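## Task

The same spring-pinned stand: letting the post fall after the pin is pulled fails, and lowering it fast can fail even while it is held. Lift the post by 4 holes (roughly 15 cm) and lock it there with the pin. Then release it and back the robots away. The task also fails if either robot falls over or is left tilted.

## Robot and tools

Robots. There are two identical Hello Robot Stretch 4 units, r1 and r2. Each has an omni-wheel base, a lift that slides up a mast, an arm that telescopes straight forward from the lift, a wrist with yaw, pitch and roll joints, and a two-finger gripper. Each carries four cameras: head, head_left, head_right and wrist (for example r1_head_camera, r2_wrist_camera). The robot stands about 1.6 m tall, and its base rim lies within 0.23 m of its base origin.

Frames. Every robot reports in its own base frame: the origin is on the floor under the base centre, x points forward, y left, z up. hand_pose is a point between the open fingertips, expressed in this frame, and the printed value may be slightly wrong. The odometry frame is the base frame as it was when the scene began. Since each robot uses its own frames, only the images, lidar_m and wrist_depth_mm show where one robot is relative to the other.

execute_actions(actions, cameras). actions is a list holding exactly one action, or nothing (an empty list only returns state and images). The action is an object keyed "r1" and/or "r2". For each robot you may give:
- base: exactly one command, each an offset measured from where the base last reported itself. translate_m drives straight, forward positive, -2 to 2 m. strafe_m slides sideways, left positive, -2 to 2 m. rotate_rad turns in place, counter-clockwise (left) positive, -3.2 to 3.2 rad.
- joints: absolute targets by name. lift_m 0 to 1.2 m; arm_m 0 to 0.55 m; wrist_yaw_rad -1.134 to 4.276 (0 forward, positive to the left, 3.14 folded back, over 3.4 the arm may block it); wrist_pitch_rad -1.117 to 4.259 (0 level, 1.57 pointing down); wrist_roll_rad -1.117 to 4.259 (0 puts the fingers level, positive turns clockwise seen from behind); gripper_m -0.038 to 0.141, the fingertip gap in metres, negative values squeeze the tips together. Done tolerances are about ±0.004 m for lift, arm and gripper, ±0.02 rad for yaw and roll, ±0.05 rad for pitch. Out-of-range joint targets are clipped and noted; any other bad value or unknown key rejects the whole call.
- pace: "slow", "default", "fast" or "max" (base roughly 0.1, 0.3, 0.4, 0.6 m/s; slower when the lift is high).
- contact_limits: {"arm_m": value}, 0 (gentlest) to 0.75 (firmest), default 0.5, sets how hard the arm may push before it halts.
- end_of_arm: "enable_torque", sent alone, re-powers wrist or gripper motors that shut off.
All motions in one action start at once. A joint or base you leave out may still be driving toward an earlier target. cameras lists which images to return; omitted, null or ["all"] gives all, [] gives none.

wait(seconds): 0 to 10 s with no new command; returns state and images. zoom_image(camera, region): a finer crop of that camera's latest full image, region [x0, y0, x1, y1] in pixels from the top-left, at most 504 by 504. read_manual(section): licence texts only. finished_scene(scene): ends scene 1 or 2 permanently and reports success; the next scene's task arrives in its result. Only call it once the post is pinned, released and the robots are clear.

Reading results. base_status and joint_status describe how each commanded motion ended: done, off_target, contact_stop_at_<key> (hit something; the lift, arm or wheels may go slack, and a slack lift can sink under load), limit_stop_at_<name> (own_body for self-collision, tilt for leaning over 6 degrees, after which lift, arm and wheels go slack and refuse commands), time_out, or torque_fault (a wrist or gripper motor went limp until enable_torque). If a stop is reported, later moving calls in the same reply are skipped. on_its_own lists things not commanded this call; "held at" there is the target being held, not the actual position. joint_positions gives the current joint values. base_odometry counts wheel turns, so slipping looks like travel; if turned_by_wheels and turned_by_imu differ by more than about 0.1 rad, the base probably bumped or slipped. base_tilt gives forward and right lean in degrees, each with a fixed bias of up to 1.5. motor_effort is percent of maximum, positive toward larger joint values, with the peak of the last action in brackets; an unusual resting effort suggests pushing or carrying something. lidar_m is 12 distances in metres in 30-degree sectors, the first straight ahead, going counter-clockwise (4th left, 7th behind, 10th right); "-" means nothing seen or closer than 0.25 m. wrist_depth_mm is a 7 by 7 grid of depths, 100 to 2000 mm, read from the top left.

Gripping. Command a gap below the object's width; a smaller value squeezes harder and pulls the object in. Neither the reading nor done proves a grip; a clear change in the gripper effort does. Raise the lift if tips snag on a surface.

Things to avoid. Never let the post fall once the pin is out, and lower anything slowly. Do not let the robots press against each other; any base contact followed by further driving is a hard press, and nothing in the state reports it. Two robots given the same move can differ by up to about 3 cm per metre. Avoid driving or turning with over 1 kg held and arm_m above 0.2, and strong pushes or pulls with a high gripper, since these can tip a robot. Tilting the gripper up while rolled can trigger own-body stops. Wrist motors overloaded (gripper jammed by a base or arm move, or over about 2 kg held level) shut off. To unfold the wrist at the start, lift_m 0.4 with wrist_yaw_rad 0 in one action works. The simulation keeps running between replies, with robots holding their last command.

Each tool is called after "Request:" as name(argument=value, ...), one argument or row to a line, values as JSON.

## Session

Request:
execute_actions(
  actions=[],
  cameras=["r1_head_left_camera","r2_head_left_camera","r1_head_camera","r2_head_camera"],
)

Scene clock: 0.00 s.
r1.base_odometry: x=+0.000 y=+0.000 heading=+0.000 (m, m, rad; r1's odometry frame)
r1.turned_by_wheels: +0.000 (rad since the last result)
r1.turned_by_imu: +0.000 (rad since the last result)
r1.base_tilt: forward=-0.2 right=+0.3 (deg)
r1.lidar_m: 1.05 1.19 1.17 1.38 2.40 7.21 4.10 3.56 1.77 1.03 0.89 0.87
r1.base_status: not commanded
r1.joint_positions: lift_m=+0.155 arm_m=+0.002 wrist_yaw_rad=+3.223 wrist_pitch_rad=+0.012 wrist_roll_rad=-0.018 gripper_m=+0.057
r1.joint_status: not commanded
r1.motor_effort: lift_m=+20 arm_m=+0 wrist_yaw_rad=+2 wrist_pitch_rad=-7 wrist_roll_rad=-1 gripper_m=-4 wheel_0=+0 wheel_1=+0 wheel_2=+0 (%)
r1.hand_pose: x=-0.1221 y=+0.0638 z=+0.3296 quat_wxyz=(-0.041, -0.006, -0.009, +0.999) (m; r1's base frame)
r1.wrist_depth_mm: - - 132 - - - - / - - 129 - - - - / - - 133 239 - - - / 145 138 139 - - - - / 192 1708 - - 1983 1921 1863 / 190 1025 946 1098 198 1060 1042 / 193 707 778 - 809 732 759
r2.base_odometry: x=+0.000 y=+0.000 heading=+0.000 (m, m, rad; r2's odometry frame)
r2.turned_by_wheels: +0.000 (rad since the last result)
r2.turned_by_imu: +0.000 (rad since the last result)
r2.base_tilt: forward=+0.4 right=-1.3 (deg)
r2.lidar_m: 1.18 0.82 0.77 0.80 1.11 1.33 1.40 1.82 4.54 4.48 3.56 3.38
r2.base_status: not commanded
r2.joint_positions: lift_m=+0.297 arm_m=+0.001 wrist_yaw_rad=+3.218 wrist_pitch_rad=-0.008 wrist_roll_rad=+0.009 gripper_m=+0.057
r2.joint_status: not commanded
r2.motor_effort: lift_m=+18 arm_m=-1 wrist_yaw_rad=-1 wrist_pitch_rad=-7 wrist_roll_rad=+0 gripper_m=-3 wheel_0=+0 wheel_1=+0 wheel_2=+0 (%)
r2.hand_pose: x=-0.1223 y=+0.0652 z=+0.4776 quat_wxyz=(-0.038, +0.004, +0.005, +0.999) (m; r2's base frame)
r2.wrist_depth_mm: - - 138 1756 1537 1366 1205 / - - 136 1756 1537 1308 1205 / - - 132 242 1537 1308 1205 / - 116 138 1661 1499 1308 1182 / 186 - - 1708 1499 1336 1160 / 200 1921 216 1661 213 1281 1160 / 198 1229 1229 153 1255 1205 1138
pictures: r1_head_camera, r1_head_left_camera, r2_head_camera, r2_head_left_camera
Images, in order (width x height): r1_head_camera 420x560, r1_head_left_camera 420x672, r2_head_camera 420x560, r2_head_left_camera 420x672.

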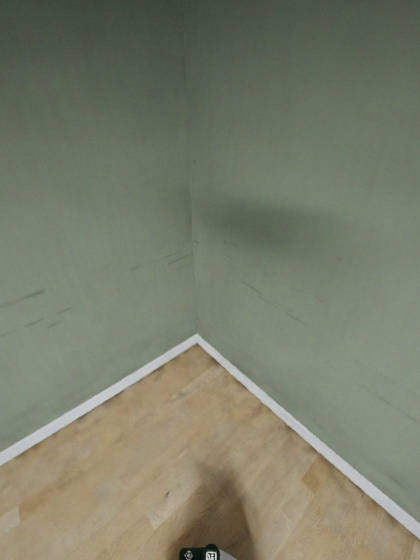

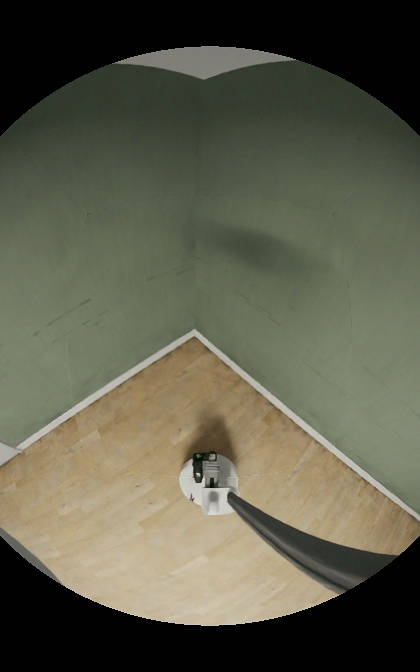

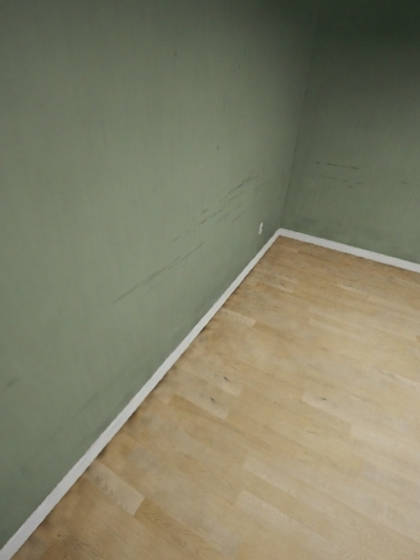

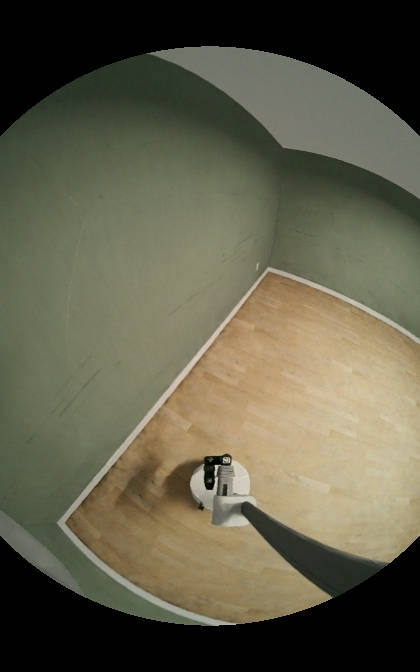

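Request:
execute_actions(
  actions=[
    {"r1":{"base":{"rotate_rad":2.7},"pace":"fast"},"r2":{"base":{"rotate_rad":-1.8},"pace":"fast"}},
  ],
  cameras=[],
)

Request:
execute_actions(
  actions=[
    {"r1":{"base":{"translate_m":1.5},"joints":{"lift_m":0.45,"wrist_yaw_rad":0,"gripper_m":0.13},"pace":"max"},"r2":{"base":{"translate_m":2},"joints":{"lift_m":0.45,"wrist_yaw_rad":0,"gripper_m":0.13},"pace":"max"}},
  ],
  cameras=["r1_head_camera","r2_head_camera","r1_wrist_camera","r2_wrist_camera"],
)

Scene clock: 8.33 s.
r1.base_odometry: x=+0.000 y=+0.000 heading=+2.700 (m, m, rad; r1's odometry frame)
r1.turned_by_wheels: +2.700 (rad since the last result)
r1.turned_by_imu: +2.761 (rad since the last result)
r1.base_tilt: forward=-0.2 right=+0.2 (deg)
r1.lidar_m: 2.84 3.91 3.56 1.52 0.98 0.88 0.89 1.10 1.17 1.18 1.46 2.93
r1.base_status: done
r1.joint_positions: lift_m=+0.155 arm_m=+0.002 wrist_yaw_rad=+3.222 wrist_pitch_rad=+0.012 wrist_roll_rad=-0.018 gripper_m=+0.057
r1.joint_status: not commanded
r1.motor_effort: lift_m=+20(20) arm_m=+0(0) wrist_yaw_rad=+2(2) wrist_pitch_rad=-7(7) wrist_roll_rad=-1(1) gripper_m=+0(4) wheel_0=+0(7) wheel_1=+0(7) wheel_2=+1(8) (%)
r1.hand_pose: x=-0.1221 y=+0.0638 z=+0.3296 quat_wxyz=(-0.040, -0.006, -0.009, +0.999) (m; r1's base frame)
r1.wrist_depth_mm: - - 132 1060 946 854 778 / - - 129 1025 976 854 788 / - - 133 239 976 866 798 / 145 139 139 1078 976 878 788 / 192 1397 1255 1078 960 866 809 / 191 1025 960 1060 199 866 798 / 193 707 768 - 809 732 759
r2.base_odometry: x=+0.000 y=+0.000 heading=-1.800 (m, m, rad; r2's odometry frame)
r2.turned_by_wheels: -1.800 (rad since the last result)
r2.turned_by_imu: -1.771 (rad since the last result)
r2.base_tilt: forward=+0.6 right=-1.2 (deg)
r2.lidar_m: 4.47 3.95 3.40 1.65 0.94 0.78 0.80 0.93 1.33 1.31 1.54 2.67
r2.base_status: done
r2.joint_positions: lift_m=+0.297 arm_m=+0.001 wrist_yaw_rad=+3.218 wrist_pitch_rad=-0.008 wrist_roll_rad=+0.009 gripper_m=+0.057
r2.joint_status: not commanded
r2.motor_effort: lift_m=+18(18) arm_m=-1(1) wrist_yaw_rad=+1(1) wrist_pitch_rad=-8(7) wrist_roll_rad=-1(1) gripper_m=-3(3) wheel_0=+3(9) wheel_1=+2(11) wheel_2=+1(9) (%)
r2.hand_pose: x=-0.1223 y=+0.0652 z=+0.4776 quat_wxyz=(-0.038, +0.004, +0.005, +0.999) (m; r2's base frame)
r2.wrist_depth_mm: - - 138 991 904 809 759 / - - 136 946 891 831 759 / - - 132 240 891 820 759 / - 116 137 931 891 820 768 / 186 1138 1042 976 891 820 759 / 199 1182 216 946 212 809 759 / 198 1138 1008 153 854 778 750
pictures: none
No camera images: the call's "cameras" was empty. Leave "cameras" out to get every camera's image.

Scene clock: 13.33 s.
r1.base_odometry: x=-1.356 y=+0.641 heading=+2.700 (m, m, rad; r1's odometry frame)
r1.turned_by_wheels: +0.000 (rad since the last result)
r1.turned_by_imu: -0.005 (rad since the last result)
r1.base_tilt: forward=-0.4 right=+0.4 (deg)
r1.lidar_m: 1.31 3.35 3.03 3.04 2.53 2.27 2.31 1.88 1.71 1.69 2.11 4.18
r1.base_status: done
r1.joint_positions: lift_m=+0.450 arm_m=+0.002 wrist_yaw_rad=+0.000 wrist_pitch_rad=+0.012 wrist_roll_rad=-0.018 gripper_m=+0.130
r1.joint_status: all done
r1.motor_effort: lift_m=+20(26) arm_m=+0(0) wrist_yaw_rad=+1(4) wrist_pitch_rad=-6(8) wrist_roll_rad=-1(1) gripper_m=+0(9) wheel_0=-1(9) wheel_1=-1(7) wheel_2=-1(10) (%)
r1.hand_pose: x=+0.4610 y=-0.0874 z=+0.6246 quat_wxyz=(+1.000, -0.009, +0.006, +0.000) (m; r1's base frame)
r1.wrist_depth_mm: - - - - - - - / - - - - - - - / - - - - - - - / - - - - - - - / - - - - - - - / 1808 1921 1618 1756 1618 1618 1756 / 1336 1308 1397 - 1397 1281 1308
r2.base_odometry: x=-0.453 y=-1.948 heading=-1.799 (m, m, rad; r2's odometry frame)
r2.turned_by_wheels: +0.000 (rad since the last result)
r2.turned_by_imu: -0.004 (rad since the last result)
r2.base_tilt: forward=+0.4 right=-1.1 (deg)
r2.lidar_m: 2.44 3.39 2.89 2.90 3.21 2.74 2.74 2.16 1.81 1.78 2.09 3.63
r2.base_status: done
r2.joint_positions: lift_m=+0.450 arm_m=+0.001 wrist_yaw_rad=+0.000 wrist_pitch_rad=-0.008 wrist_roll_rad=+0.009 gripper_m=+0.130
r2.joint_status: all done
r2.motor_effort: lift_m=+19(23) arm_m=-1(1) wrist_yaw_rad=+1(7) wrist_pitch_rad=-8(7) wrist_roll_rad=+0(1) gripper_m=+0(6) wheel_0=+0(9) wheel_1=+1(9) wheel_2=+1(17) (%)
r2.hand_pose: x=+0.4605 y=-0.0874 z=+0.6304 quat_wxyz=(+1.000, +0.004, -0.004, +0.000) (m; r2's base frame)
r2.wrist_depth_mm: - - - - - - - / - - - - - - - / - - - - - - - / - - - - - - - / - - - - - - - / - - 218 - - 210 - / 1576 1618 1618 151 1618 1576 1618
pictures: r1_head_camera, r1_wrist_camera, r2_head_camera, r2_wrist_camera
Images, in order (width x height): r1_head_camera 420x560, r1_wrist_camera 616x392, r2_head_camera 420x560, r2_wrist_camera 616x392.

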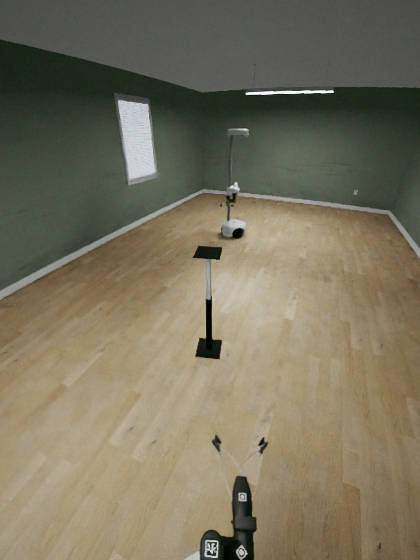

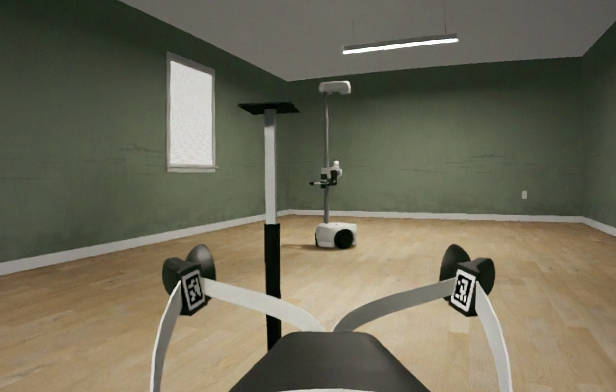

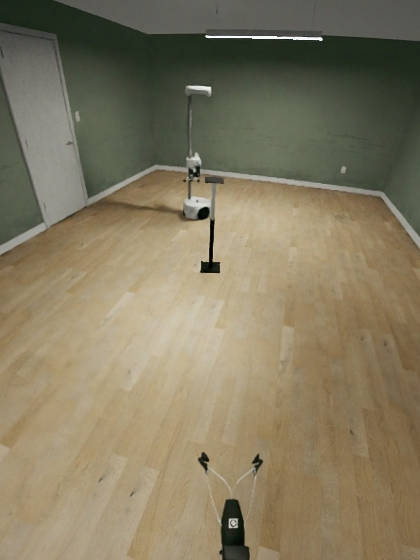

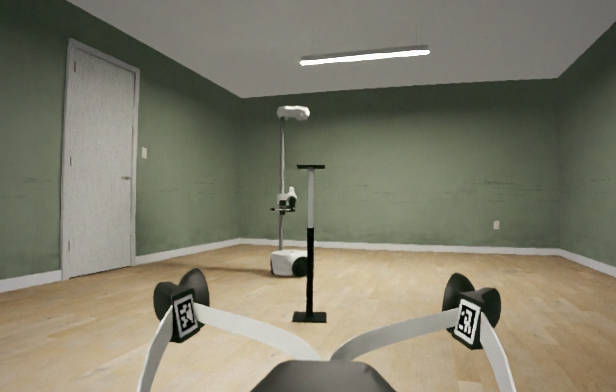

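Request:
execute_actions(
  actions=[
    {"r1":{"base":{"translate_m":0.7},"joints":{"lift_m":0.55}},"r2":{"base":{"translate_m":1.75},"joints":{"lift_m":0.3,"gripper_m":0.08},"pace":"max"}},
  ],
  cameras=[],
)

Request:
execute_actions(
  actions=[
    {"r1":{"base":{"rotate_rad":-0.12}},"r2":{"base":{"strafe_m":0.07},"joints":{"arm_m":0.12}}},
  ],
  cameras=[],
)

Request:
execute_actions(
  actions=[
    {"r1":{"base":{"strafe_m":0.25},"joints":{"arm_m":0.08},"pace":"fast"}},
  ],
  cameras=["r1_head_camera","r2_head_camera","r1_wrist_camera","r2_wrist_camera"],
)

Scene clock: 27.43 s.
r1.base_odometry: x=-1.989 y=+0.940 heading=+2.700 (m, m, rad; r1's odometry frame)
r1.turned_by_wheels: +0.000 (rad since the last result)
r1.turned_by_imu: -0.003 (rad since the last result)
r1.base_tilt: forward=-0.1 right=+0.2 (deg)
r1.lidar_m: 0.59 3.08 2.76 2.81 3.27 2.95 2.97 2.16 1.92 1.93 2.42 4.76
r1.base_status: done
r1.joint_positions: lift_m=+0.550 arm_m=+0.002 wrist_yaw_rad=+0.000 wrist_pitch_rad=+0.012 wrist_roll_rad=-0.018 gripper_m=+0.130
r1.joint_status: all done
r1.motor_effort: lift_m=+21(23) arm_m=+0(0) wrist_yaw_rad=+2(1) wrist_pitch_rad=-7(6) wrist_roll_rad=-1(1) gripper_m=-1(0) wheel_0=+1(5) wheel_1=+1(5) wheel_2=+1(10) (%)
r1.hand_pose: x=+0.4609 y=-0.0874 z=+0.7245 quat_wxyz=(+1.000, -0.009, +0.006, +0.000) (m; r1's base frame)
r1.wrist_depth_mm: - - - - - - - / - - 496 - - - - / - - - - - - - / - - - - - - - / - - 1025 - - - - / - - 477 1366 1863 1863 - / 1576 1537 1160 - 1576 1499 1537
r2.base_odometry: x=-0.849 y=-3.653 heading=-1.799 (m, m, rad; r2's odometry frame)
r2.turned_by_wheels: +0.000 (rad since the last result)
r2.turned_by_imu: -0.003 (rad since the last result)
r2.base_tilt: forward=+0.6 right=-1.2 (deg)
r2.lidar_m: 0.67 1.01 2.47 2.47 2.86 4.43 - 2.65 2.26 2.24 2.61 4.30
r2.base_status: done
r2.joint_positions: lift_m=+0.300 arm_m=+0.001 wrist_yaw_rad=+0.000 wrist_pitch_rad=-0.008 wrist_roll_rad=+0.009 gripper_m=+0.080
r2.joint_status: all done
r2.motor_effort: lift_m=+16(16) arm_m=-1(1) wrist_yaw_rad=+0(0) wrist_pitch_rad=-7(8) wrist_roll_rad=+0(1) gripper_m=-2(4) wheel_0=+0(9) wheel_1=+1(8) wheel_2=+3(12) (%)
r2.hand_pose: x=+0.4605 y=-0.0874 z=+0.4806 quat_wxyz=(+1.000, +0.004, -0.004, +0.000) (m; r2's base frame)
r2.wrist_depth_mm: - - - - - - - / - - 1308 - - - - / - - 1060 - - - - / - - - - - - - / - - - - - - - / 1863 1921 203 1863 220 - 1921 / 1229 1229 759 149 1205 1182 1255
pictures: none
No camera images: the call's "cameras" was empty. Leave "cameras" out to get every camera's image.

Scene clock: 28.80 s.
r1.base_odometry: x=-1.989 y=+0.940 heading=+2.580 (m, m, rad; r1's odometry frame)
r1.turned_by_wheels: -0.120 (rad since the last result)
r1.turned_by_imu: -0.123 (rad since the last result)
r1.base_tilt: forward=-0.1 right=+0.3 (deg)
r1.lidar_m: 0.61 0.63 2.78 2.78 3.18 2.97 2.95 2.27 1.92 1.93 2.23 3.78
r1.base_status: done
r1.joint_positions: lift_m=+0.550 arm_m=+0.002 wrist_yaw_rad=+0.000 wrist_pitch_rad=+0.012 wrist_roll_rad=-0.018 gripper_m=+0.130
r1.joint_status: not commanded
r1.motor_effort: lift_m=+21(21) arm_m=+0(0) wrist_yaw_rad=+1(1) wrist_pitch_rad=-7(7) wrist_roll_rad=-1(1) gripper_m=-2(0) wheel_0=+0(3) wheel_1=+0(3) wheel_2=-2(5) (%)
r1.hand_pose: x=+0.4609 y=-0.0874 z=+0.7245 quat_wxyz=(+1.000, -0.009, +0.006, +0.000) (m; r1's base frame)
r1.wrist_depth_mm: - - - - - - - / - 466 - - - - - / - - - - - - - / - - - - - - - / - - 1255 - - - - / - 477 820 - 1921 1756 - / 1537 1366 1281 - 1618 1464 1499
r2.base_odometry: x=-0.781 y=-3.669 heading=-1.799 (m, m, rad; r2's odometry frame)
r2.turned_by_wheels: +0.000 (rad since the last result)
r2.turned_by_imu: +0.000 (rad since the last result)
r2.base_tilt: forward=+0.7 right=-1.2 (deg)
r2.lidar_m: 0.66 1.01 2.40 2.40 2.77 4.44 - 2.67 2.32 2.32 2.67 4.32
r2.base_status: done
r2.joint_positions: lift_m=+0.300 arm_m=+0.119 wrist_yaw_rad=+0.000 wrist_pitch_rad=-0.008 wrist_roll_rad=+0.009 gripper_m=+0.080
r2.joint_status: all done
r2.motor_effort: lift_m=+16(16) arm_m=+6(3) wrist_yaw_rad=+1(1) wrist_pitch_rad=-8(7) wrist_roll_rad=+0(0) gripper_m=-3(2) wheel_0=+1(9) wheel_1=+0(10) wheel_2=+0(1) (%)
r2.hand_pose: x=+0.5784 y=-0.0874 z=+0.4806 quat_wxyz=(+1.000, +0.004, -0.004, +0.000) (m; r2's base frame)
r2.wrist_depth_mm: - - - - - - - / - - 1205 - - - - / - - - - - - - / - - - - - - - / - - - - - - - / 1863 1921 202 1060 220 1921 1983 / 1229 1229 931 149 1182 1160 1255
pictures: none
No camera images: the call's "cameras" was empty. Leave "cameras" out to get every camera's image.

Scene clock: 30.63 s.
r1.base_odometry: x=-2.122 y=+0.728 heading=+2.580 (m, m, rad; r1's odometry frame)
r1.turned_by_wheels: +0.000 (rad since the last result)
r1.turned_by_imu: +0.000 (rad since the last result)
r1.base_tilt: forward=-0.2 right=+0.3 (deg)
r1.lidar_m: 0.60 3.00 2.55 2.54 2.92 2.88 2.88 2.61 2.19 2.17 2.52 4.26
r1.base_status: done
r1.joint_positions: lift_m=+0.550 arm_m=+0.079 wrist_yaw_rad=+0.000 wrist_pitch_rad=+0.012 wrist_roll_rad=-0.018 gripper_m=+0.130
r1.joint_status: all done
r1.motor_effort: lift_m=+21(22) arm_m=+8(7) wrist_yaw_rad=+1(3) wrist_pitch_rad=-6(6) wrist_roll_rad=-1(1) gripper_m=+2(1) wheel_0=+1(11) wheel_1=-1(11) wheel_2=-1(4) (%)
r1.hand_pose: x=+0.5379 y=-0.0874 z=+0.7246 quat_wxyz=(+1.000, -0.009, +0.006, +0.000) (m; r1's base frame)
r1.wrist_depth_mm: - - - 741 - - - / - - - 362 - - - / - - - - - - - / - - - - - - - / - - - 1182 - - - / - - 1863 370 1808 1808 - / 1537 1499 1576 - 1537 1464 1499
r2.base_odometry: x=-0.781 y=-3.669 heading=-1.799 (m, m, rad; r2's odometry frame)
r2.turned_by_wheels: +0.000 (rad since the last result)
r2.turned_by_imu: +0.000 (rad since the last result)
r2.base_tilt: forward=+0.6 right=-1.2 (deg)
r2.lidar_m: 0.67 2.78 2.40 2.39 2.78 4.43 - 2.69 2.32 2.32 2.68 4.33
r2.base_status: not commanded
r2.joint_positions: lift_m=+0.300 arm_m=+0.119 wrist_yaw_rad=+0.000 wrist_pitch_rad=-0.008 wrist_roll_rad=+0.009 gripper_m=+0.080
r2.joint_status: not commanded
r2.motor_effort: lift_m=+16(16) arm_m=+6(6) wrist_yaw_rad=+0(0) wrist_pitch_rad=-7(8) wrist_roll_rad=-1(1) gripper_m=-2(1) wheel_0=+1(1) wheel_1=+0(0) wheel_2=+0(0) (%)
r2.hand_pose: x=+0.5784 y=-0.0874 z=+0.4806 quat_wxyz=(+1.000, +0.004, -0.004, +0.000) (m; r2's base frame)
r2.wrist_depth_mm: - - - - - - - / - - - 723 - - - / - - - 1281 - - - / - - - - - - - / - - - - - - - / 1808 1921 203 960 221 1921 1921 / 1229 1229 1281 149 946 1182 1281
pictures: r1_head_camera, r1_wrist_camera, r2_head_camera, r2_wrist_camera
Images, in order (width x height): r1_head_camera 420x560, r1_wrist_camera 616x392, r2_head_camera 420x560, r2_wrist_camera 616x392.

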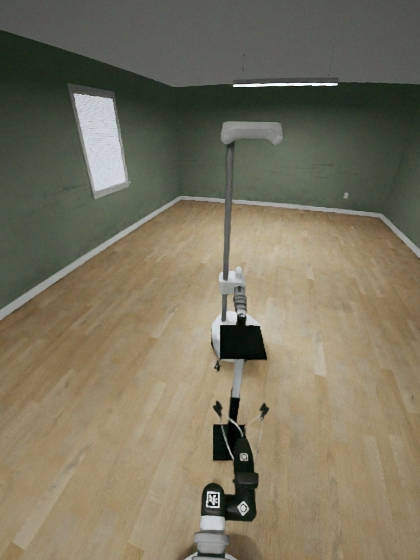

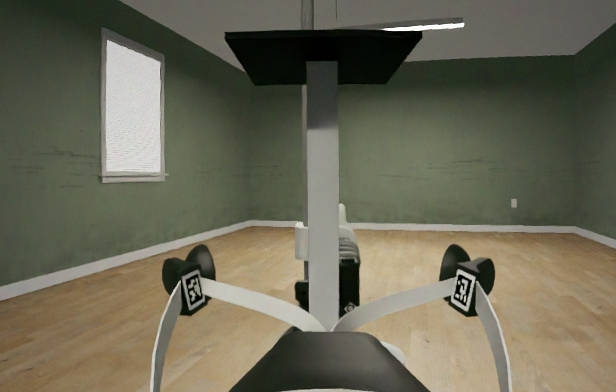

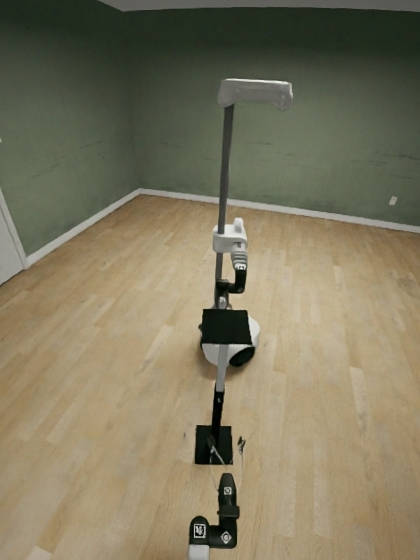

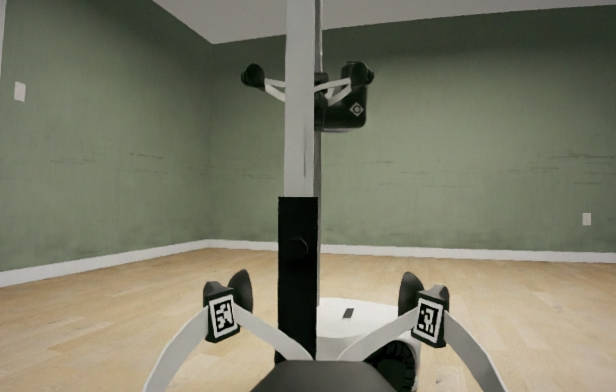

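Request:
execute_actions(
  actions=[
    {"r1":{"base":{"strafe_m":0.005},"joints":{"arm_m":0.222,"gripper_m":0.07}},"r2":{"base":{"strafe_m":0.028},"joints":{"arm_m":0.22,"lift_m":0.316}}},
  ],
  cameras=["r1_wrist_camera","r2_wrist_camera"],
)

Scene clock: 37.63 s.
r1.base_odometry: x=-2.125 y=+0.724 heading=+2.580 (m, m, rad; r1's odometry frame)
r1.turned_by_wheels: +0.000 (rad since the last result)
r1.turned_by_imu: +0.000 (rad since the last result)
r1.base_tilt: forward=-0.3 right=+0.3 (deg)
r1.lidar_m: 0.60 2.97 2.53 2.52 2.93 2.89 2.89 2.62 2.18 2.18 2.50 4.25
r1.base_status: done
r1.joint_positions: lift_m=+0.550 arm_m=+0.221 wrist_yaw_rad=+0.000 wrist_pitch_rad=+0.012 wrist_roll_rad=-0.018 gripper_m=+0.070
r1.joint_status: all done
r1.motor_effort: lift_m=+21(21) arm_m=+8(10) wrist_yaw_rad=+1(2) wrist_pitch_rad=-5(4) wrist_roll_rad=-1(1) gripper_m=-2(3) wheel_0=+1(6) wheel_1=-1(8) wheel_2=+0(3) (%)
r1.hand_pose: x=+0.6799 y=-0.0874 z=+0.7246 quat_wxyz=(+1.000, -0.009, +0.006, +0.000) (m; r1's base frame)
r1.wrist_depth_mm: - - - 217 298 - - / - - - 219 - - - / - - - 220 - - - / - - - 222 - - - / - - - 224 1008 - - / - - 200 225 585 - - / 1537 1499 1464 - 1576 1430 1499
r2.base_odometry: x=-0.754 y=-3.675 heading=-1.799 (m, m, rad; r2's odometry frame)
r2.turned_by_wheels: +0.000 (rad since the last result)
r2.turned_by_imu: +0.001 (rad since the last result)
r2.base_tilt: forward=+0.6 right=-1.1 (deg)
r2.lidar_m: 0.66 2.76 2.38 2.37 2.74 4.42 - 2.74 2.36 2.33 2.70 4.33
r2.base_status: done
r2.joint_positions: lift_m=+0.316 arm_m=+0.219 wrist_yaw_rad=+0.000 wrist_pitch_rad=-0.008 wrist_roll_rad=+0.009 gripper_m=+0.080
r2.joint_status: all done
r2.motor_effort: lift_m=+21(23) arm_m=+6(7) wrist_yaw_rad=-1(0) wrist_pitch_rad=-7(7) wrist_roll_rad=+0(0) gripper_m=-3(4) wheel_0=+0(9) wheel_1=+1(9) wheel_2=+0(4) (%)
r2.hand_pose: x=+0.6784 y=-0.0874 z=+0.4962 quat_wxyz=(+1.000, +0.004, -0.004, +0.000) (m; r2's base frame)
r2.wrist_depth_mm: - - - 340 - - - / - - - 484 603 - - / - - - - - - - / - - - - - - - / - - - 290 - - - / 1921 1983 203 289 221 1983 1983 / 1281 1255 1281 149 820 1182 1308
pictures: r1_wrist_camera, r2_wrist_camera
Images, in order (width x height): r1_wrist_camera 616x392, r2_wrist_camera 616x392.

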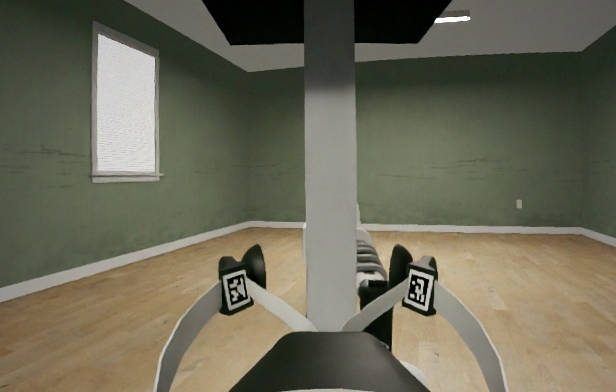

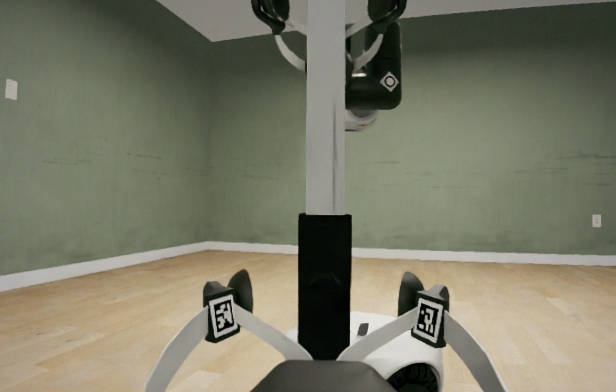

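Request:
execute_actions(
  actions=[
    {"r1":{"joints":{"arm_m":0.226,"gripper_m":-0.038}},"r2":{"joints":{"arm_m":0.246,"lift_m":0.32,"gripper_m":0.02}}},
  ],
  cameras=["r2_wrist_camera"],
)

Request:
execute_actions(
  actions=[
    {"r1":{"joints":{"lift_m":0.558},"pace":"slow"},"r2":{"joints":{"gripper_m":-0.035,"arm_m":0.251}}},
  ],
  cameras=["r1_wrist_camera","r2_wrist_camera"],
)

Request:
execute_actions(
  actions=[
    {"r2":{"joints":{"arm_m":0.24},"pace":"slow"}},
  ],
  cameras=["r2_wrist_camera"],
)

Request:
execute_actions(
  actions=[
    {"r1":{"joints":{"lift_m":0.568},"pace":"slow"}},
  ],
  cameras=[],
)

Scene clock: 48.30 s.
r1.base_odometry: x=-2.125 y=+0.724 heading=+2.580 (m, m, rad; r1's odometry frame)
r1.turned_by_wheels: +0.000 (rad since the last result)
r1.turned_by_imu: +0.000 (rad since the last result)
r1.base_tilt: forward=-0.1 right=+0.2 (deg)
r1.lidar_m: 0.60 2.99 2.55 2.53 2.92 2.89 2.89 2.60 2.18 2.17 2.51 4.26
r1.base_status: not commanded
r1.joint_positions: lift_m=+0.550 arm_m=+0.226 wrist_yaw_rad=+0.007 wrist_pitch_rad=+0.014 wrist_roll_rad=-0.018 gripper_m=-0.037
r1.joint_status: all done
r1.on_its_own: wrist_yaw_rad is at rest, and its effort (-17) is outside its rest range (-13 to +13)
r1.motor_effort: lift_m=+21(21) arm_m=-1(8) wrist_yaw_rad=-17(18) wrist_pitch_rad=-11(10) wrist_roll_rad=-1(1) gripper_m=-39(40) wheel_0=-6(5) wheel_1=-2(2) wheel_2=+8(8) (%)
r1.hand_pose: x=+0.6862 y=-0.0855 z=+0.7242 quat_wxyz=(+1.000, -0.009, +0.007, +0.003) (m; r1's base frame)
r1.wrist_depth_mm: - - - 208 298 - - / - - - 209 - - - / - - - 213 - - - / - - - 214 - - - / - - - 215 - - - / - - 180 216 197 1808 - / 1537 1464 1618 - 1464 1430 1537
r2.base_odometry: x=-0.754 y=-3.675 heading=-1.799 (m, m, rad; r2's odometry frame)
r2.turned_by_wheels: +0.000 (rad since the last result)
r2.turned_by_imu: +0.001 (rad since the last result)
r2.base_tilt: forward=+0.5 right=-1.2 (deg)
r2.lidar_m: 0.67 2.74 2.36 2.37 2.76 4.43 - 2.74 2.35 2.35 2.70 4.34
r2.base_status: not commanded
r2.joint_positions: lift_m=+0.320 arm_m=+0.245 wrist_yaw_rad=+0.000 wrist_pitch_rad=-0.008 wrist_roll_rad=+0.009 gripper_m=+0.020
r2.joint_status: all done
r2.motor_effort: lift_m=+22(22) arm_m=+6(5) wrist_yaw_rad=+0(1) wrist_pitch_rad=-7(7) wrist_roll_rad=+0(0) gripper_m=-7(8) wheel_0=+0(0) wheel_1=+1(1) wheel_2=+0(0) (%)
r2.hand_pose: x=+0.7044 y=-0.0874 z=+0.5002 quat_wxyz=(+1.000, +0.004, -0.004, +0.000) (m; r2's base frame)
r2.wrist_depth_mm: - - - 274 - - - / - - - 274 580 - - / - - - 274 - - - / - - - 274 - - - / - - - 263 - - - / 1921 1983 1983 213 209 - 1863 / 1255 1308 699 174 798 1255 1336
pictures: r2_wrist_camera
Images, in order (width x height): r2_wrist_camera 616x392.

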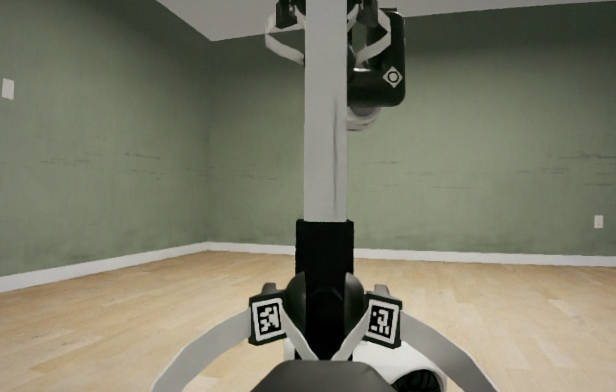

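Scene clock: 49.57 s.
r1.base_odometry: x=-2.125 y=+0.725 heading=+2.580 (m, m, rad; r1's odometry frame)
r1.turned_by_wheels: +0.000 (rad since the last result)
r1.turned_by_imu: -0.001 (rad since the last result)
r1.base_tilt: forward=-0.2 right=+0.3 (deg)
r1.lidar_m: 0.60 2.98 2.51 2.52 2.90 2.89 2.88 2.60 2.17 2.17 2.52 4.24
r1.base_status: not commanded
r1.joint_positions: lift_m=+0.557 arm_m=+0.226 wrist_yaw_rad=+0.006 wrist_pitch_rad=+0.021 wrist_roll_rad=-0.018 gripper_m=-0.037
r1.joint_status: all done
r1.on_its_own: wrist_yaw_rad is at rest, and its effort (-16) is outside its rest range (-13 to +13); wrist_pitch_rad is at rest, and its effort (-31) is outside its rest range (-23 to +23)
r1.motor_effort: lift_m=+26(25) arm_m=-2(2) wrist_yaw_rad=-16(20) wrist_pitch_rad=-31(34) wrist_roll_rad=-1(1) gripper_m=-38(36) wheel_0=-7(7) wheel_1=-3(3) wheel_2=+8(9) (%)
r1.hand_pose: x=+0.6862 y=-0.0856 z=+0.7296 quat_wxyz=(+1.000, -0.009, +0.010, +0.003) (m; r1's base frame)
r1.wrist_depth_mm: - - - 208 - - - / - - - 210 - - - / - - - 211 - - - / - - - 214 - - - / - - - 216 - - - / - - 180 217 197 1808 - / 1537 1430 1618 - 1397 1430 1499
r2.base_odometry: x=-0.754 y=-3.675 heading=-1.799 (m, m, rad; r2's odometry frame)
r2.turned_by_wheels: +0.000 (rad since the last result)
r2.turned_by_imu: +0.000 (rad since the last result)
r2.base_tilt: forward=+0.7 right=-1.0 (deg)
r2.lidar_m: 0.67 2.75 2.37 2.37 2.77 4.42 - 2.73 2.33 2.34 2.68 4.33
r2.base_status: not commanded
r2.joint_positions: lift_m=+0.320 arm_m=+0.251 wrist_yaw_rad=+0.005 wrist_pitch_rad=-0.008 wrist_roll_rad=+0.009 gripper_m=-0.034
r2.joint_status: all done
r2.on_its_own: wrist_yaw_rad is at rest, and its effort (-14) is outside its rest range (-13 to +13)
r2.motor_effort: lift_m=+21(22) arm_m=+0(7) wrist_yaw_rad=-14(14) wrist_pitch_rad=-7(6) wrist_roll_rad=-1(1) gripper_m=-38(37) wheel_0=+0(0) wheel_1=+1(1) wheel_2=+3(3) (%)
r2.hand_pose: x=+0.7108 y=-0.0860 z=+0.5002 quat_wxyz=(+1.000, +0.004, -0.004, +0.003) (m; r2's base frame)
r2.wrist_depth_mm: - - - 271 - - - / - - - 267 891 - - / - - - 266 - - - / - - - 267 - - - / - - - 256 - - - / 1983 1983 1983 205 196 - 1983 / 1281 1205 1205 229 798 153 1336
pictures: r1_wrist_camera, r2_wrist_camera
Images, in order (width x height): r1_wrist_camera 616x392, r2_wrist_camera 616x392.

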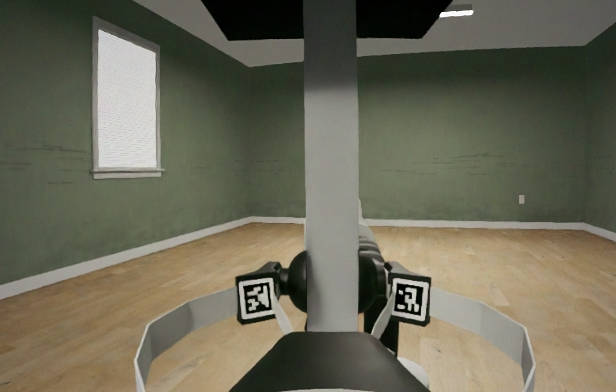

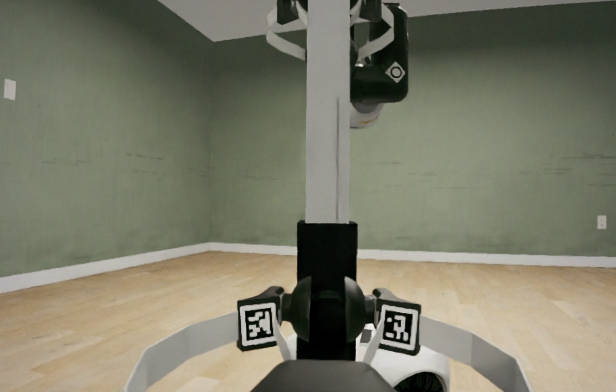

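Scene clock: 50.50 s.
r1.base_odometry: x=-2.125 y=+0.725 heading=+2.580 (m, m, rad; r1's odometry frame)
r1.turned_by_wheels: +0.000 (rad since the last result)
r1.turned_by_imu: +0.000 (rad since the last result)
r1.base_tilt: forward=-0.2 right=+0.2 (deg)
r1.lidar_m: 0.59 3.00 2.52 2.54 2.93 2.87 2.90 2.59 2.18 2.19 2.51 4.25
r1.base_status: not commanded
r1.joint_positions: lift_m=+0.557 arm_m=+0.226 wrist_yaw_rad=+0.006 wrist_pitch_rad=+0.021 wrist_roll_rad=-0.018 gripper_m=-0.037
r1.joint_status: not commanded
r1.on_its_own: wrist_yaw_rad is at rest, and its effort (-16) is outside its rest range (-13 to +13); wrist_pitch_rad is at rest, and its effort (-32) is outside its rest range (-23 to +23)
r1.motor_effort: lift_m=+26(26) arm_m=-2(2) wrist_yaw_rad=-16(16) wrist_pitch_rad=-32(32) wrist_roll_rad=-1(1) gripper_m=-37(36) wheel_0=-7(7) wheel_1=-3(3) wheel_2=+8(9) (%)
r1.hand_pose: x=+0.6862 y=-0.0856 z=+0.7296 quat_wxyz=(+1.000, -0.009, +0.010, +0.003) (m; r1's base frame)
r1.wrist_depth_mm: - - - 208 - - - / - - - 209 - - - / - - - 211 - - - / - - - 213 - - - / - - - 216 - - - / - - 180 217 198 1708 - / 1537 1464 1537 - 1464 1397 1464
r2.base_odometry: x=-0.754 y=-3.675 heading=-1.799 (m, m, rad; r2's odometry frame)
r2.turned_by_wheels: +0.000 (rad since the last result)
r2.turned_by_imu: +0.000 (rad since the last result)
r2.base_tilt: forward=+0.5 right=-1.3 (deg)
r2.lidar_m: 0.67 2.76 2.37 2.37 2.76 4.40 - 2.74 2.35 2.33 2.69 1.45
r2.base_status: not commanded
r2.joint_positions: lift_m=+0.320 arm_m=+0.242 wrist_yaw_rad=+0.005 wrist_pitch_rad=-0.009 wrist_roll_rad=+0.009 gripper_m=-0.034
r2.joint_status: all done
r2.motor_effort: lift_m=+21(22) arm_m=-11(12) wrist_yaw_rad=-13(15) wrist_pitch_rad=-6(6) wrist_roll_rad=+0(0) gripper_m=-38(37) wheel_0=+0(0) wheel_1=+1(0) wheel_2=+3(4) (%)
r2.hand_pose: x=+0.7017 y=-0.0861 z=+0.5004 quat_wxyz=(+1.000, +0.004, -0.004, +0.002) (m; r2's base frame)
r2.wrist_depth_mm: - - - 278 - - - / - - - 277 946 - - / - - - 276 - - - / - - - 276 - - - / - - - 265 - - - / 1921 1983 1983 204 202 - - / 1281 1205 1205 232 820 152 1308
pictures: r2_wrist_camera
Images, in order (width x height): r2_wrist_camera 616x392.

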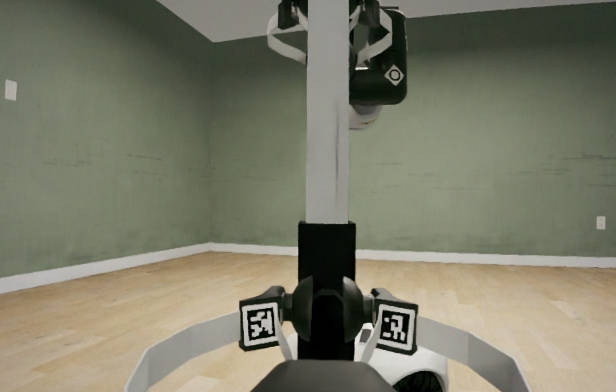

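Scene clock: 51.23 s.
r1.base_odometry: x=-2.125 y=+0.725 heading=+2.580 (m, m, rad; r1's odometry frame)
r1.turned_by_wheels: +0.000 (rad since the last result)
r1.turned_by_imu: +0.000 (rad since the last result)
r1.base_tilt: forward=-0.3 right=+0.3 (deg)
r1.lidar_m: 0.59 2.99 2.53 2.54 2.90 2.91 2.89 2.60 2.15 2.18 2.49 4.25
r1.base_status: not commanded
r1.joint_positions: lift_m=+0.567 arm_m=+0.226 wrist_yaw_rad=+0.006 wrist_pitch_rad=+0.021 wrist_roll_rad=-0.018 gripper_m=-0.037
r1.joint_status: all done
r1.on_its_own: wrist_yaw_rad is at rest, and its effort (-17) is outside its rest range (-13 to +13); wrist_pitch_rad is at rest, and its effort (-33) is outside its rest range (-23 to +23)
r1.motor_effort: lift_m=+27(28) arm_m=-2(2) wrist_yaw_rad=-17(16) wrist_pitch_rad=-33(33) wrist_roll_rad=-1(1) gripper_m=-35(35) wheel_0=-7(7) wheel_1=-2(3) wheel_2=+9(9) (%)
r1.hand_pose: x=+0.6862 y=-0.0856 z=+0.7395 quat_wxyz=(+1.000, -0.009, +0.011, +0.003) (m; r1's base frame)
r1.wrist_depth_mm: - - - 207 - - - / - - - 209 - - - / - - - 211 - - - / - - - 213 - - - / - - - 214 - - - / - - 180 218 197 1756 - / 1499 1464 1618 - 1464 1430 1499
r2.base_odometry: x=-0.754 y=-3.675 heading=-1.799 (m, m, rad; r2's odometry frame)
r2.turned_by_wheels: +0.000 (rad since the last result)
r2.turned_by_imu: +0.000 (rad since the last result)
r2.base_tilt: forward=+0.5 right=-1.1 (deg)
r2.lidar_m: 0.67 2.76 2.38 2.36 2.75 4.41 - 2.76 2.34 2.34 2.70 1.46
r2.base_status: not commanded
r2.joint_positions: lift_m=+0.320 arm_m=+0.242 wrist_yaw_rad=+0.005 wrist_pitch_rad=-0.009 wrist_roll_rad=+0.009 gripper_m=-0.034
r2.joint_status: not commanded
r2.on_its_own: wrist_yaw_rad is at rest, and its effort (-14) is outside its rest range (-13 to +13)
r2.motor_effort: lift_m=+21(22) arm_m=-11(11) wrist_yaw_rad=-14(12) wrist_pitch_rad=-5(5) wrist_roll_rad=+0(1) gripper_m=-37(38) wheel_0=+0(0) wheel_1=+1(1) wheel_2=+3(3) (%)
r2.hand_pose: x=+0.7017 y=-0.0861 z=+0.5004 quat_wxyz=(+1.000, +0.004, -0.004, +0.002) (m; r2's base frame)
r2.wrist_depth_mm: - - - 278 - - - / - - - 277 991 - - / - - - 276 - - - / - - - 276 - - - / - - - 266 - - - / 1921 - 1983 204 202 - 1983 / 1308 1229 1205 232 798 151 1336
pictures: none
No camera images: the call's "cameras" was empty. Leave "cameras" out to get every camera's image.

Request:
execute_actions(
  actions=[
    {"r1":{"joints":{"lift_m":0.704},"pace":"slow"}},
  ],
  cameras=[],
)

Request:
execute_actions(
  actions=[
    {"r2":{"joints":{"gripper_m":0.06}}},
  ],
  cameras=["r2_head_camera"],
)

Request:
zoom_image(
  camera="r2_head_camera",
  region=[200,370,260,430],
)

Request:
execute_actions(
  actions=[
    {"r1":{"joints":{"lift_m":0.714},"pace":"slow"},"r2":{"joints":{"arm_m":0.19}}},
  ],
  cameras=["r2_head_camera","r2_wrist_camera"],
)

Request:
zoom_image(
  camera="r2_head_camera",
  region=[200,370,260,430],
)

Scene clock: 65.23 s.
r1.base_odometry: x=-2.125 y=+0.725 heading=+2.580 (m, m, rad; r1's odometry frame)
r1.turned_by_wheels: +0.000 (rad since the last result)
r1.turned_by_imu: +0.000 (rad since the last result)
r1.base_tilt: forward=-0.1 right=+0.3 (deg)
r1.lidar_m: 0.58 2.98 2.53 2.53 2.92 2.86 2.90 2.60 2.18 2.19 2.51 0.62
r1.base_status: not commanded
r1.joint_positions: lift_m=+0.703 arm_m=+0.226 wrist_yaw_rad=+0.006 wrist_pitch_rad=+0.021 wrist_roll_rad=-0.018 gripper_m=-0.037
r1.joint_status: all done
r1.on_its_own: wrist_yaw_rad is at rest, and its effort (-16) is outside its rest range (-13 to +13); wrist_pitch_rad is at rest, and its effort (-33) is outside its rest range (-23 to +23)
r1.motor_effort: lift_m=+26(27) arm_m=-2(2) wrist_yaw_rad=-16(16) wrist_pitch_rad=-33(34) wrist_roll_rad=-1(1) gripper_m=-34(35) wheel_0=-7(7) wheel_1=-2(3) wheel_2=+8(8) (%)
r1.hand_pose: x=+0.6862 y=-0.0857 z=+0.8755 quat_wxyz=(+1.000, -0.009, +0.011, +0.003) (m; r1's base frame)
r1.wrist_depth_mm: - - - 206 - - - / - - - 209 - - - / - - - 212 - - - / - - - 213 - - - / - - - 216 - - - / - - 180 216 196 - - / 1756 1708 1863 - 1756 1661 1756
r2.base_odometry: x=-0.754 y=-3.675 heading=-1.799 (m, m, rad; r2's odometry frame)
r2.turned_by_wheels: +0.000 (rad since the last result)
r2.turned_by_imu: +0.001 (rad since the last result)
r2.base_tilt: forward=+0.6 right=-1.2 (deg)
r2.lidar_m: 0.66 2.74 2.37 2.35 2.74 4.40 - 2.72 2.35 2.35 2.67 1.44
r2.base_status: not commanded
r2.joint_positions: lift_m=+0.320 arm_m=+0.242 wrist_yaw_rad=+0.005 wrist_pitch_rad=-0.009 wrist_roll_rad=+0.009 gripper_m=-0.034
r2.joint_status: not commanded
r2.on_its_own: wrist_yaw_rad is at rest, and its effort (-14) is outside its rest range (-13 to +13)
r2.motor_effort: lift_m=+21(22) arm_m=-11(11) wrist_yaw_rad=-14(12) wrist_pitch_rad=-5(5) wrist_roll_rad=+0(1) gripper_m=-38(39) wheel_0=+0(0) wheel_1=+1(1) wheel_2=+4(4) (%)
r2.hand_pose: x=+0.7017 y=-0.0861 z=+0.5004 quat_wxyz=(+1.000, +0.004, -0.004, +0.002) (m; r2's base frame)
r2.wrist_depth_mm: - - - 278 - - - / - - - 277 - - - / - - - 276 - - - / - - - 274 - - - / - - - 266 - - - / 1863 1983 1983 204 202 - - / 1308 1229 1229 232 798 151 1308
pictures: none
No camera images: the call's "cameras" was empty. Leave "cameras" out to get every camera's image.

Scene clock: 66.87 s.
r1.base_odometry: x=-2.125 y=+0.725 heading=+2.580 (m, m, rad; r1's odometry frame)
r1.turned_by_wheels: +0.000 (rad since the last result)
r1.turned_by_imu: -0.001 (rad since the last result)
r1.base_tilt: forward=-0.1 right=+0.4 (deg)
r1.lidar_m: 0.59 2.97 2.54 2.51 2.87 2.89 2.90 2.62 2.18 2.18 2.52 0.63
r1.base_status: not commanded
r1.joint_positions: lift_m=+0.703 arm_m=+0.226 wrist_yaw_rad=+0.006 wrist_pitch_rad=+0.021 wrist_roll_rad=-0.018 gripper_m=-0.037
r1.joint_status: not commanded
r1.on_its_own: wrist_yaw_rad is at rest, and its effort (-16) is outside its rest range (-13 to +13); wrist_pitch_rad is at rest, and its effort (-33) is outside its rest range (-23 to +23)
r1.motor_effort: lift_m=+26(26) arm_m=-2(2) wrist_yaw_rad=-16(17) wrist_pitch_rad=-33(32) wrist_roll_rad=-1(1) gripper_m=-38(33) wheel_0=-7(7) wheel_1=-2(3) wheel_2=+9(8) (%)
r1.hand_pose: x=+0.6862 y=-0.0856 z=+0.8755 quat_wxyz=(+1.000, -0.009, +0.011, +0.003) (m; r1's base frame)
r1.wrist_depth_mm: - - - 207 - - - / - - - 209 - - - / - - - 212 - - - / - - - 214 - - - / - - - 216 - - - / - - 180 218 193 - - / 1808 1708 1921 - 1756 1661 1756
r2.base_odometry: x=-0.754 y=-3.675 heading=-1.799 (m, m, rad; r2's odometry frame)
r2.turned_by_wheels: +0.000 (rad since the last result)
r2.turned_by_imu: +0.000 (rad since the last result)
r2.base_tilt: forward=+0.4 right=-1.1 (deg)
r2.lidar_m: 0.67 2.77 2.38 2.36 2.74 4.44 - 2.74 2.34 2.35 2.70 1.47
r2.base_status: not commanded
r2.joint_positions: lift_m=+0.320 arm_m=+0.240 wrist_yaw_rad=+0.000 wrist_pitch_rad=-0.008 wrist_roll_rad=+0.009 gripper_m=+0.060
r2.joint_status: all done
r2.motor_effort: lift_m=+21(22) arm_m=-2(11) wrist_yaw_rad=+2(15) wrist_pitch_rad=-7(6) wrist_roll_rad=+0(1) gripper_m=-3(35) wheel_0=+0(0) wheel_1=+0(1) wheel_2=+1(4) (%)
r2.hand_pose: x=+0.6997 y=-0.0875 z=+0.5003 quat_wxyz=(+1.000, +0.004, -0.004, +0.000) (m; r2's base frame)
r2.wrist_depth_mm: - - - 281 - - - / - - - 279 - - - / - - - 277 - - - / - - - 277 - - - / - - - 267 - - - / 1863 1983 213 267 212 1983 1921 / 1308 1255 1205 151 809 1229 1308
pictures: r2_head_camera
Images, in order (width x height): r2_head_camera 420x560.

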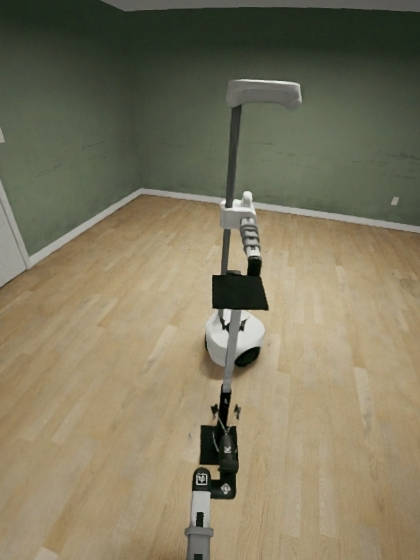

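Region (200, 370, 260, 430) of r2_head_camera's 420x560 image, scaled by 8.400, with more detail than that image has.

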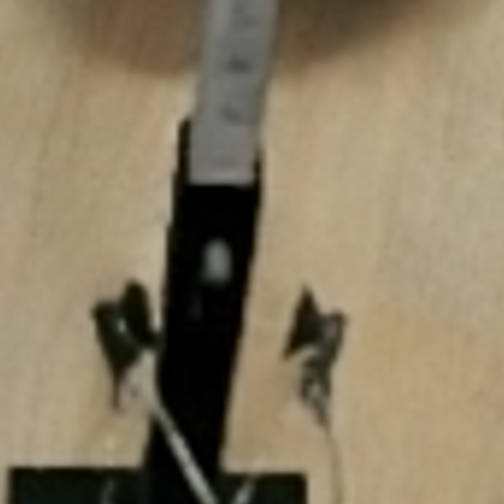

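Scene clock: 67.87 s.
r1.base_odometry: x=-2.125 y=+0.724 heading=+2.580 (m, m, rad; r1's odometry frame)
r1.turned_by_wheels: +0.000 (rad since the last result)
r1.turned_by_imu: -0.001 (rad since the last result)
r1.base_tilt: forward=-0.1 right=+0.3 (deg)
r1.lidar_m: 0.57 2.97 2.53 2.52 2.92 2.89 2.88 2.60 2.19 2.19 2.54 0.63
r1.base_status: not commanded
r1.joint_positions: lift_m=+0.713 arm_m=+0.226 wrist_yaw_rad=+0.005 wrist_pitch_rad=+0.028 wrist_roll_rad=-0.018 gripper_m=-0.037
r1.joint_status: all done
r1.on_its_own: wrist_pitch_rad is at rest, and its effort (-52) is outside its rest range (-23 to +23)
r1.motor_effort: lift_m=+29(29) arm_m=-1(1) wrist_yaw_rad=-12(16) wrist_pitch_rad=-52(60) wrist_roll_rad=-1(1) gripper_m=-39(38) wheel_0=-5(7) wheel_1=-2(3) wheel_2=+7(8) (%)
r1.hand_pose: x=+0.6860 y=-0.0860 z=+0.8833 quat_wxyz=(+1.000, -0.009, +0.014, +0.003) (m; r1's base frame)
r1.wrist_depth_mm: - - - 207 - - - / - - - 208 - - - / - - - 211 - - - / - - - 214 - - - / - - - 216 - - - / - - 180 218 193 - - / 1756 1661 1863 - 1756 1661 1756
r2.base_odometry: x=-0.754 y=-3.675 heading=-1.799 (m, m, rad; r2's odometry frame)
r2.turned_by_wheels: +0.000 (rad since the last result)
r2.turned_by_imu: +0.000 (rad since the last result)
r2.base_tilt: forward=+0.5 right=-1.3 (deg)
r2.lidar_m: 0.66 2.76 2.37 2.37 2.74 4.41 - 2.70 2.34 2.33 2.70 1.46
r2.base_status: not commanded
r2.joint_positions: lift_m=+0.320 arm_m=+0.191 wrist_yaw_rad=+0.000 wrist_pitch_rad=-0.008 wrist_roll_rad=+0.009 gripper_m=+0.060
r2.joint_status: all done
r2.motor_effort: lift_m=+21(21) arm_m=-6(8) wrist_yaw_rad=+0(0) wrist_pitch_rad=-6(6) wrist_roll_rad=-1(1) gripper_m=-5(2) wheel_0=+0(0) wheel_1=+0(1) wheel_2=+1(1) (%)
r2.hand_pose: x=+0.6504 y=-0.0874 z=+0.5002 quat_wxyz=(+1.000, +0.004, -0.004, +0.000) (m; r2's base frame)
r2.wrist_depth_mm: - - - - - - - / - - - - - - - / - - - - - - - / - - - - - - - / - - - 319 - - - / 1863 1921 213 315 211 - 1983 / 1281 1281 1205 151 854 1182 1281
pictures: r2_head_camera, r2_wrist_camera
Images, in order (width x height): r2_head_camera 420x560, r2_wrist_camera 616x392.

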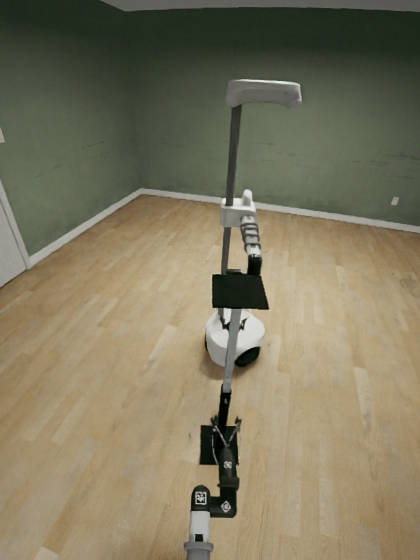

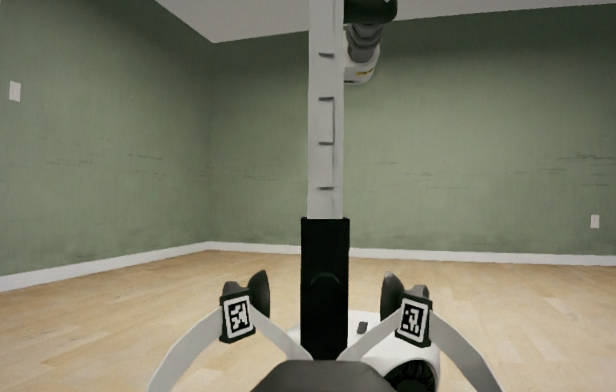

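Region (200, 370, 260, 430) of r2_head_camera's 420x560 image, scaled by 8.400, with more detail than that image has.

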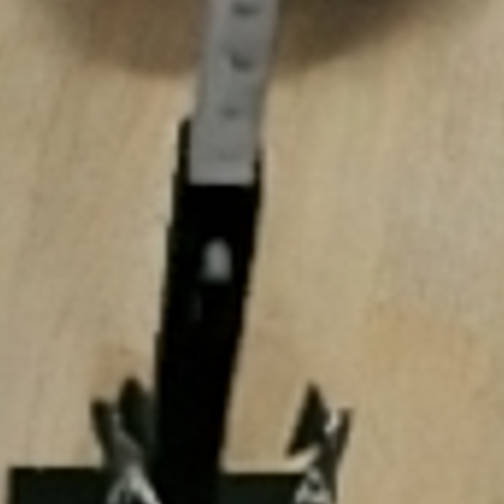

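Request:
execute_actions(
  actions=[
    {"r1":{"joints":{"lift_m":0.719},"pace":"slow"}},
  ],
  cameras=["r2_head_camera","r2_wrist_camera"],
)

Request:
zoom_image(
  camera="r2_head_camera",
  region=[200,370,260,430],
)

Scene clock: 78.77 s.
r1.base_odometry: x=-2.125 y=+0.724 heading=+2.580 (m, m, rad; r1's odometry frame)
r1.turned_by_wheels: +0.000 (rad since the last result)
r1.turned_by_imu: +0.000 (rad since the last result)
r1.base_tilt: forward=+0.0 right=+0.4 (deg)
r1.lidar_m: 0.58 3.00 2.54 2.53 2.89 2.88 2.89 2.61 2.19 2.17 2.54 0.64
r1.base_status: not commanded
r1.joint_positions: lift_m=+0.718 arm_m=+0.226 wrist_yaw_rad=+0.004 wrist_pitch_rad=+0.029 wrist_roll_rad=-0.018 gripper_m=-0.037
r1.joint_status: all done
r1.on_its_own: wrist_pitch_rad is at rest, and its effort (-53) is outside its rest range (-23 to +23)
r1.motor_effort: lift_m=+29(31) arm_m=-2(2) wrist_yaw_rad=-11(12) wrist_pitch_rad=-53(57) wrist_roll_rad=-1(1) gripper_m=-34(31) wheel_0=-5(5) wheel_1=-2(2) wheel_2=+6(7) (%)
r1.hand_pose: x=+0.6860 y=-0.0862 z=+0.8882 quat_wxyz=(+1.000, -0.009, +0.014, +0.002) (m; r1's base frame)
r1.wrist_depth_mm: - - - 206 - - - / - - - 209 - - - / - - - 212 - - - / - - - 214 - - - / - - - 216 - - - / - - 181 219 194 - - / 1756 1661 1863 - 1756 1661 1708
r2.base_odometry: x=-0.754 y=-3.675 heading=-1.799 (m, m, rad; r2's odometry frame)
r2.turned_by_wheels: +0.000 (rad since the last result)
r2.turned_by_imu: +0.000 (rad since the last result)
r2.base_tilt: forward=+0.5 right=-1.2 (deg)
r2.lidar_m: 0.66 2.74 2.38 2.35 2.74 4.42 - 2.71 2.35 2.36 2.71 1.46
r2.base_status: not commanded
r2.joint_positions: lift_m=+0.320 arm_m=+0.191 wrist_yaw_rad=+0.000 wrist_pitch_rad=-0.008 wrist_roll_rad=+0.009 gripper_m=+0.060
r2.joint_status: not commanded
r2.motor_effort: lift_m=+21(21) arm_m=-6(6) wrist_yaw_rad=-1(1) wrist_pitch_rad=-7(7) wrist_roll_rad=-1(0) gripper_m=-3(4) wheel_0=+0(0) wheel_1=+1(1) wheel_2=+1(1) (%)
r2.hand_pose: x=+0.6504 y=-0.0874 z=+0.5002 quat_wxyz=(+1.000, +0.004, -0.004, +0.000) (m; r2's base frame)
r2.wrist_depth_mm: - - - - - - - / - - - - - - - / - - - - - - - / - - - - - - - / - - - 317 - - - / 1863 1983 213 315 211 - - / 1255 1255 1205 151 854 1229 1336
pictures: r2_head_camera, r2_wrist_camera
Images, in order (width x height): r2_head_camera 420x560, r2_wrist_camera 616x392.

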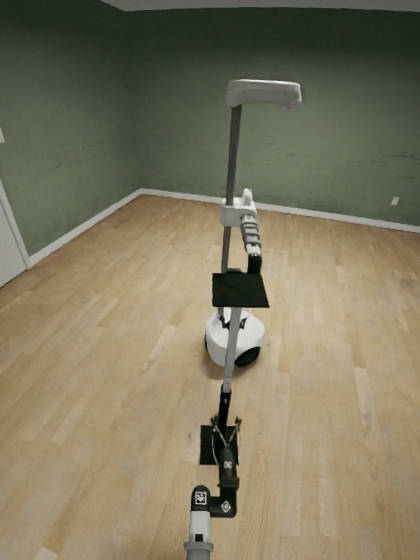

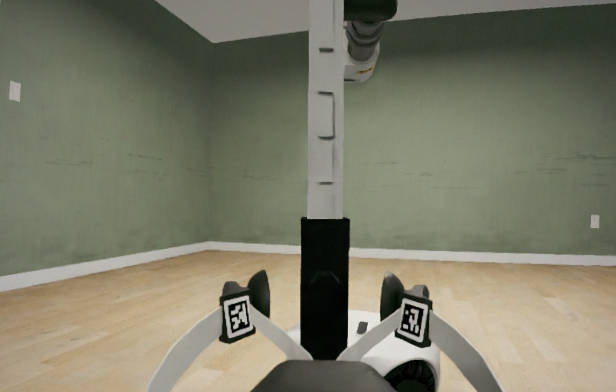

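Region (200, 370, 260, 430) of r2_head_camera's 420x560 image, scaled by 8.400, with more detail than that image has.

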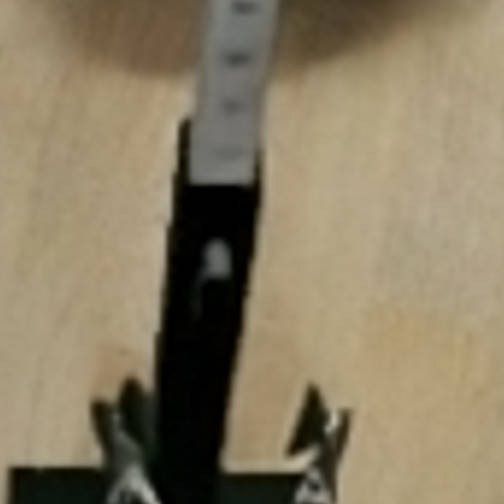

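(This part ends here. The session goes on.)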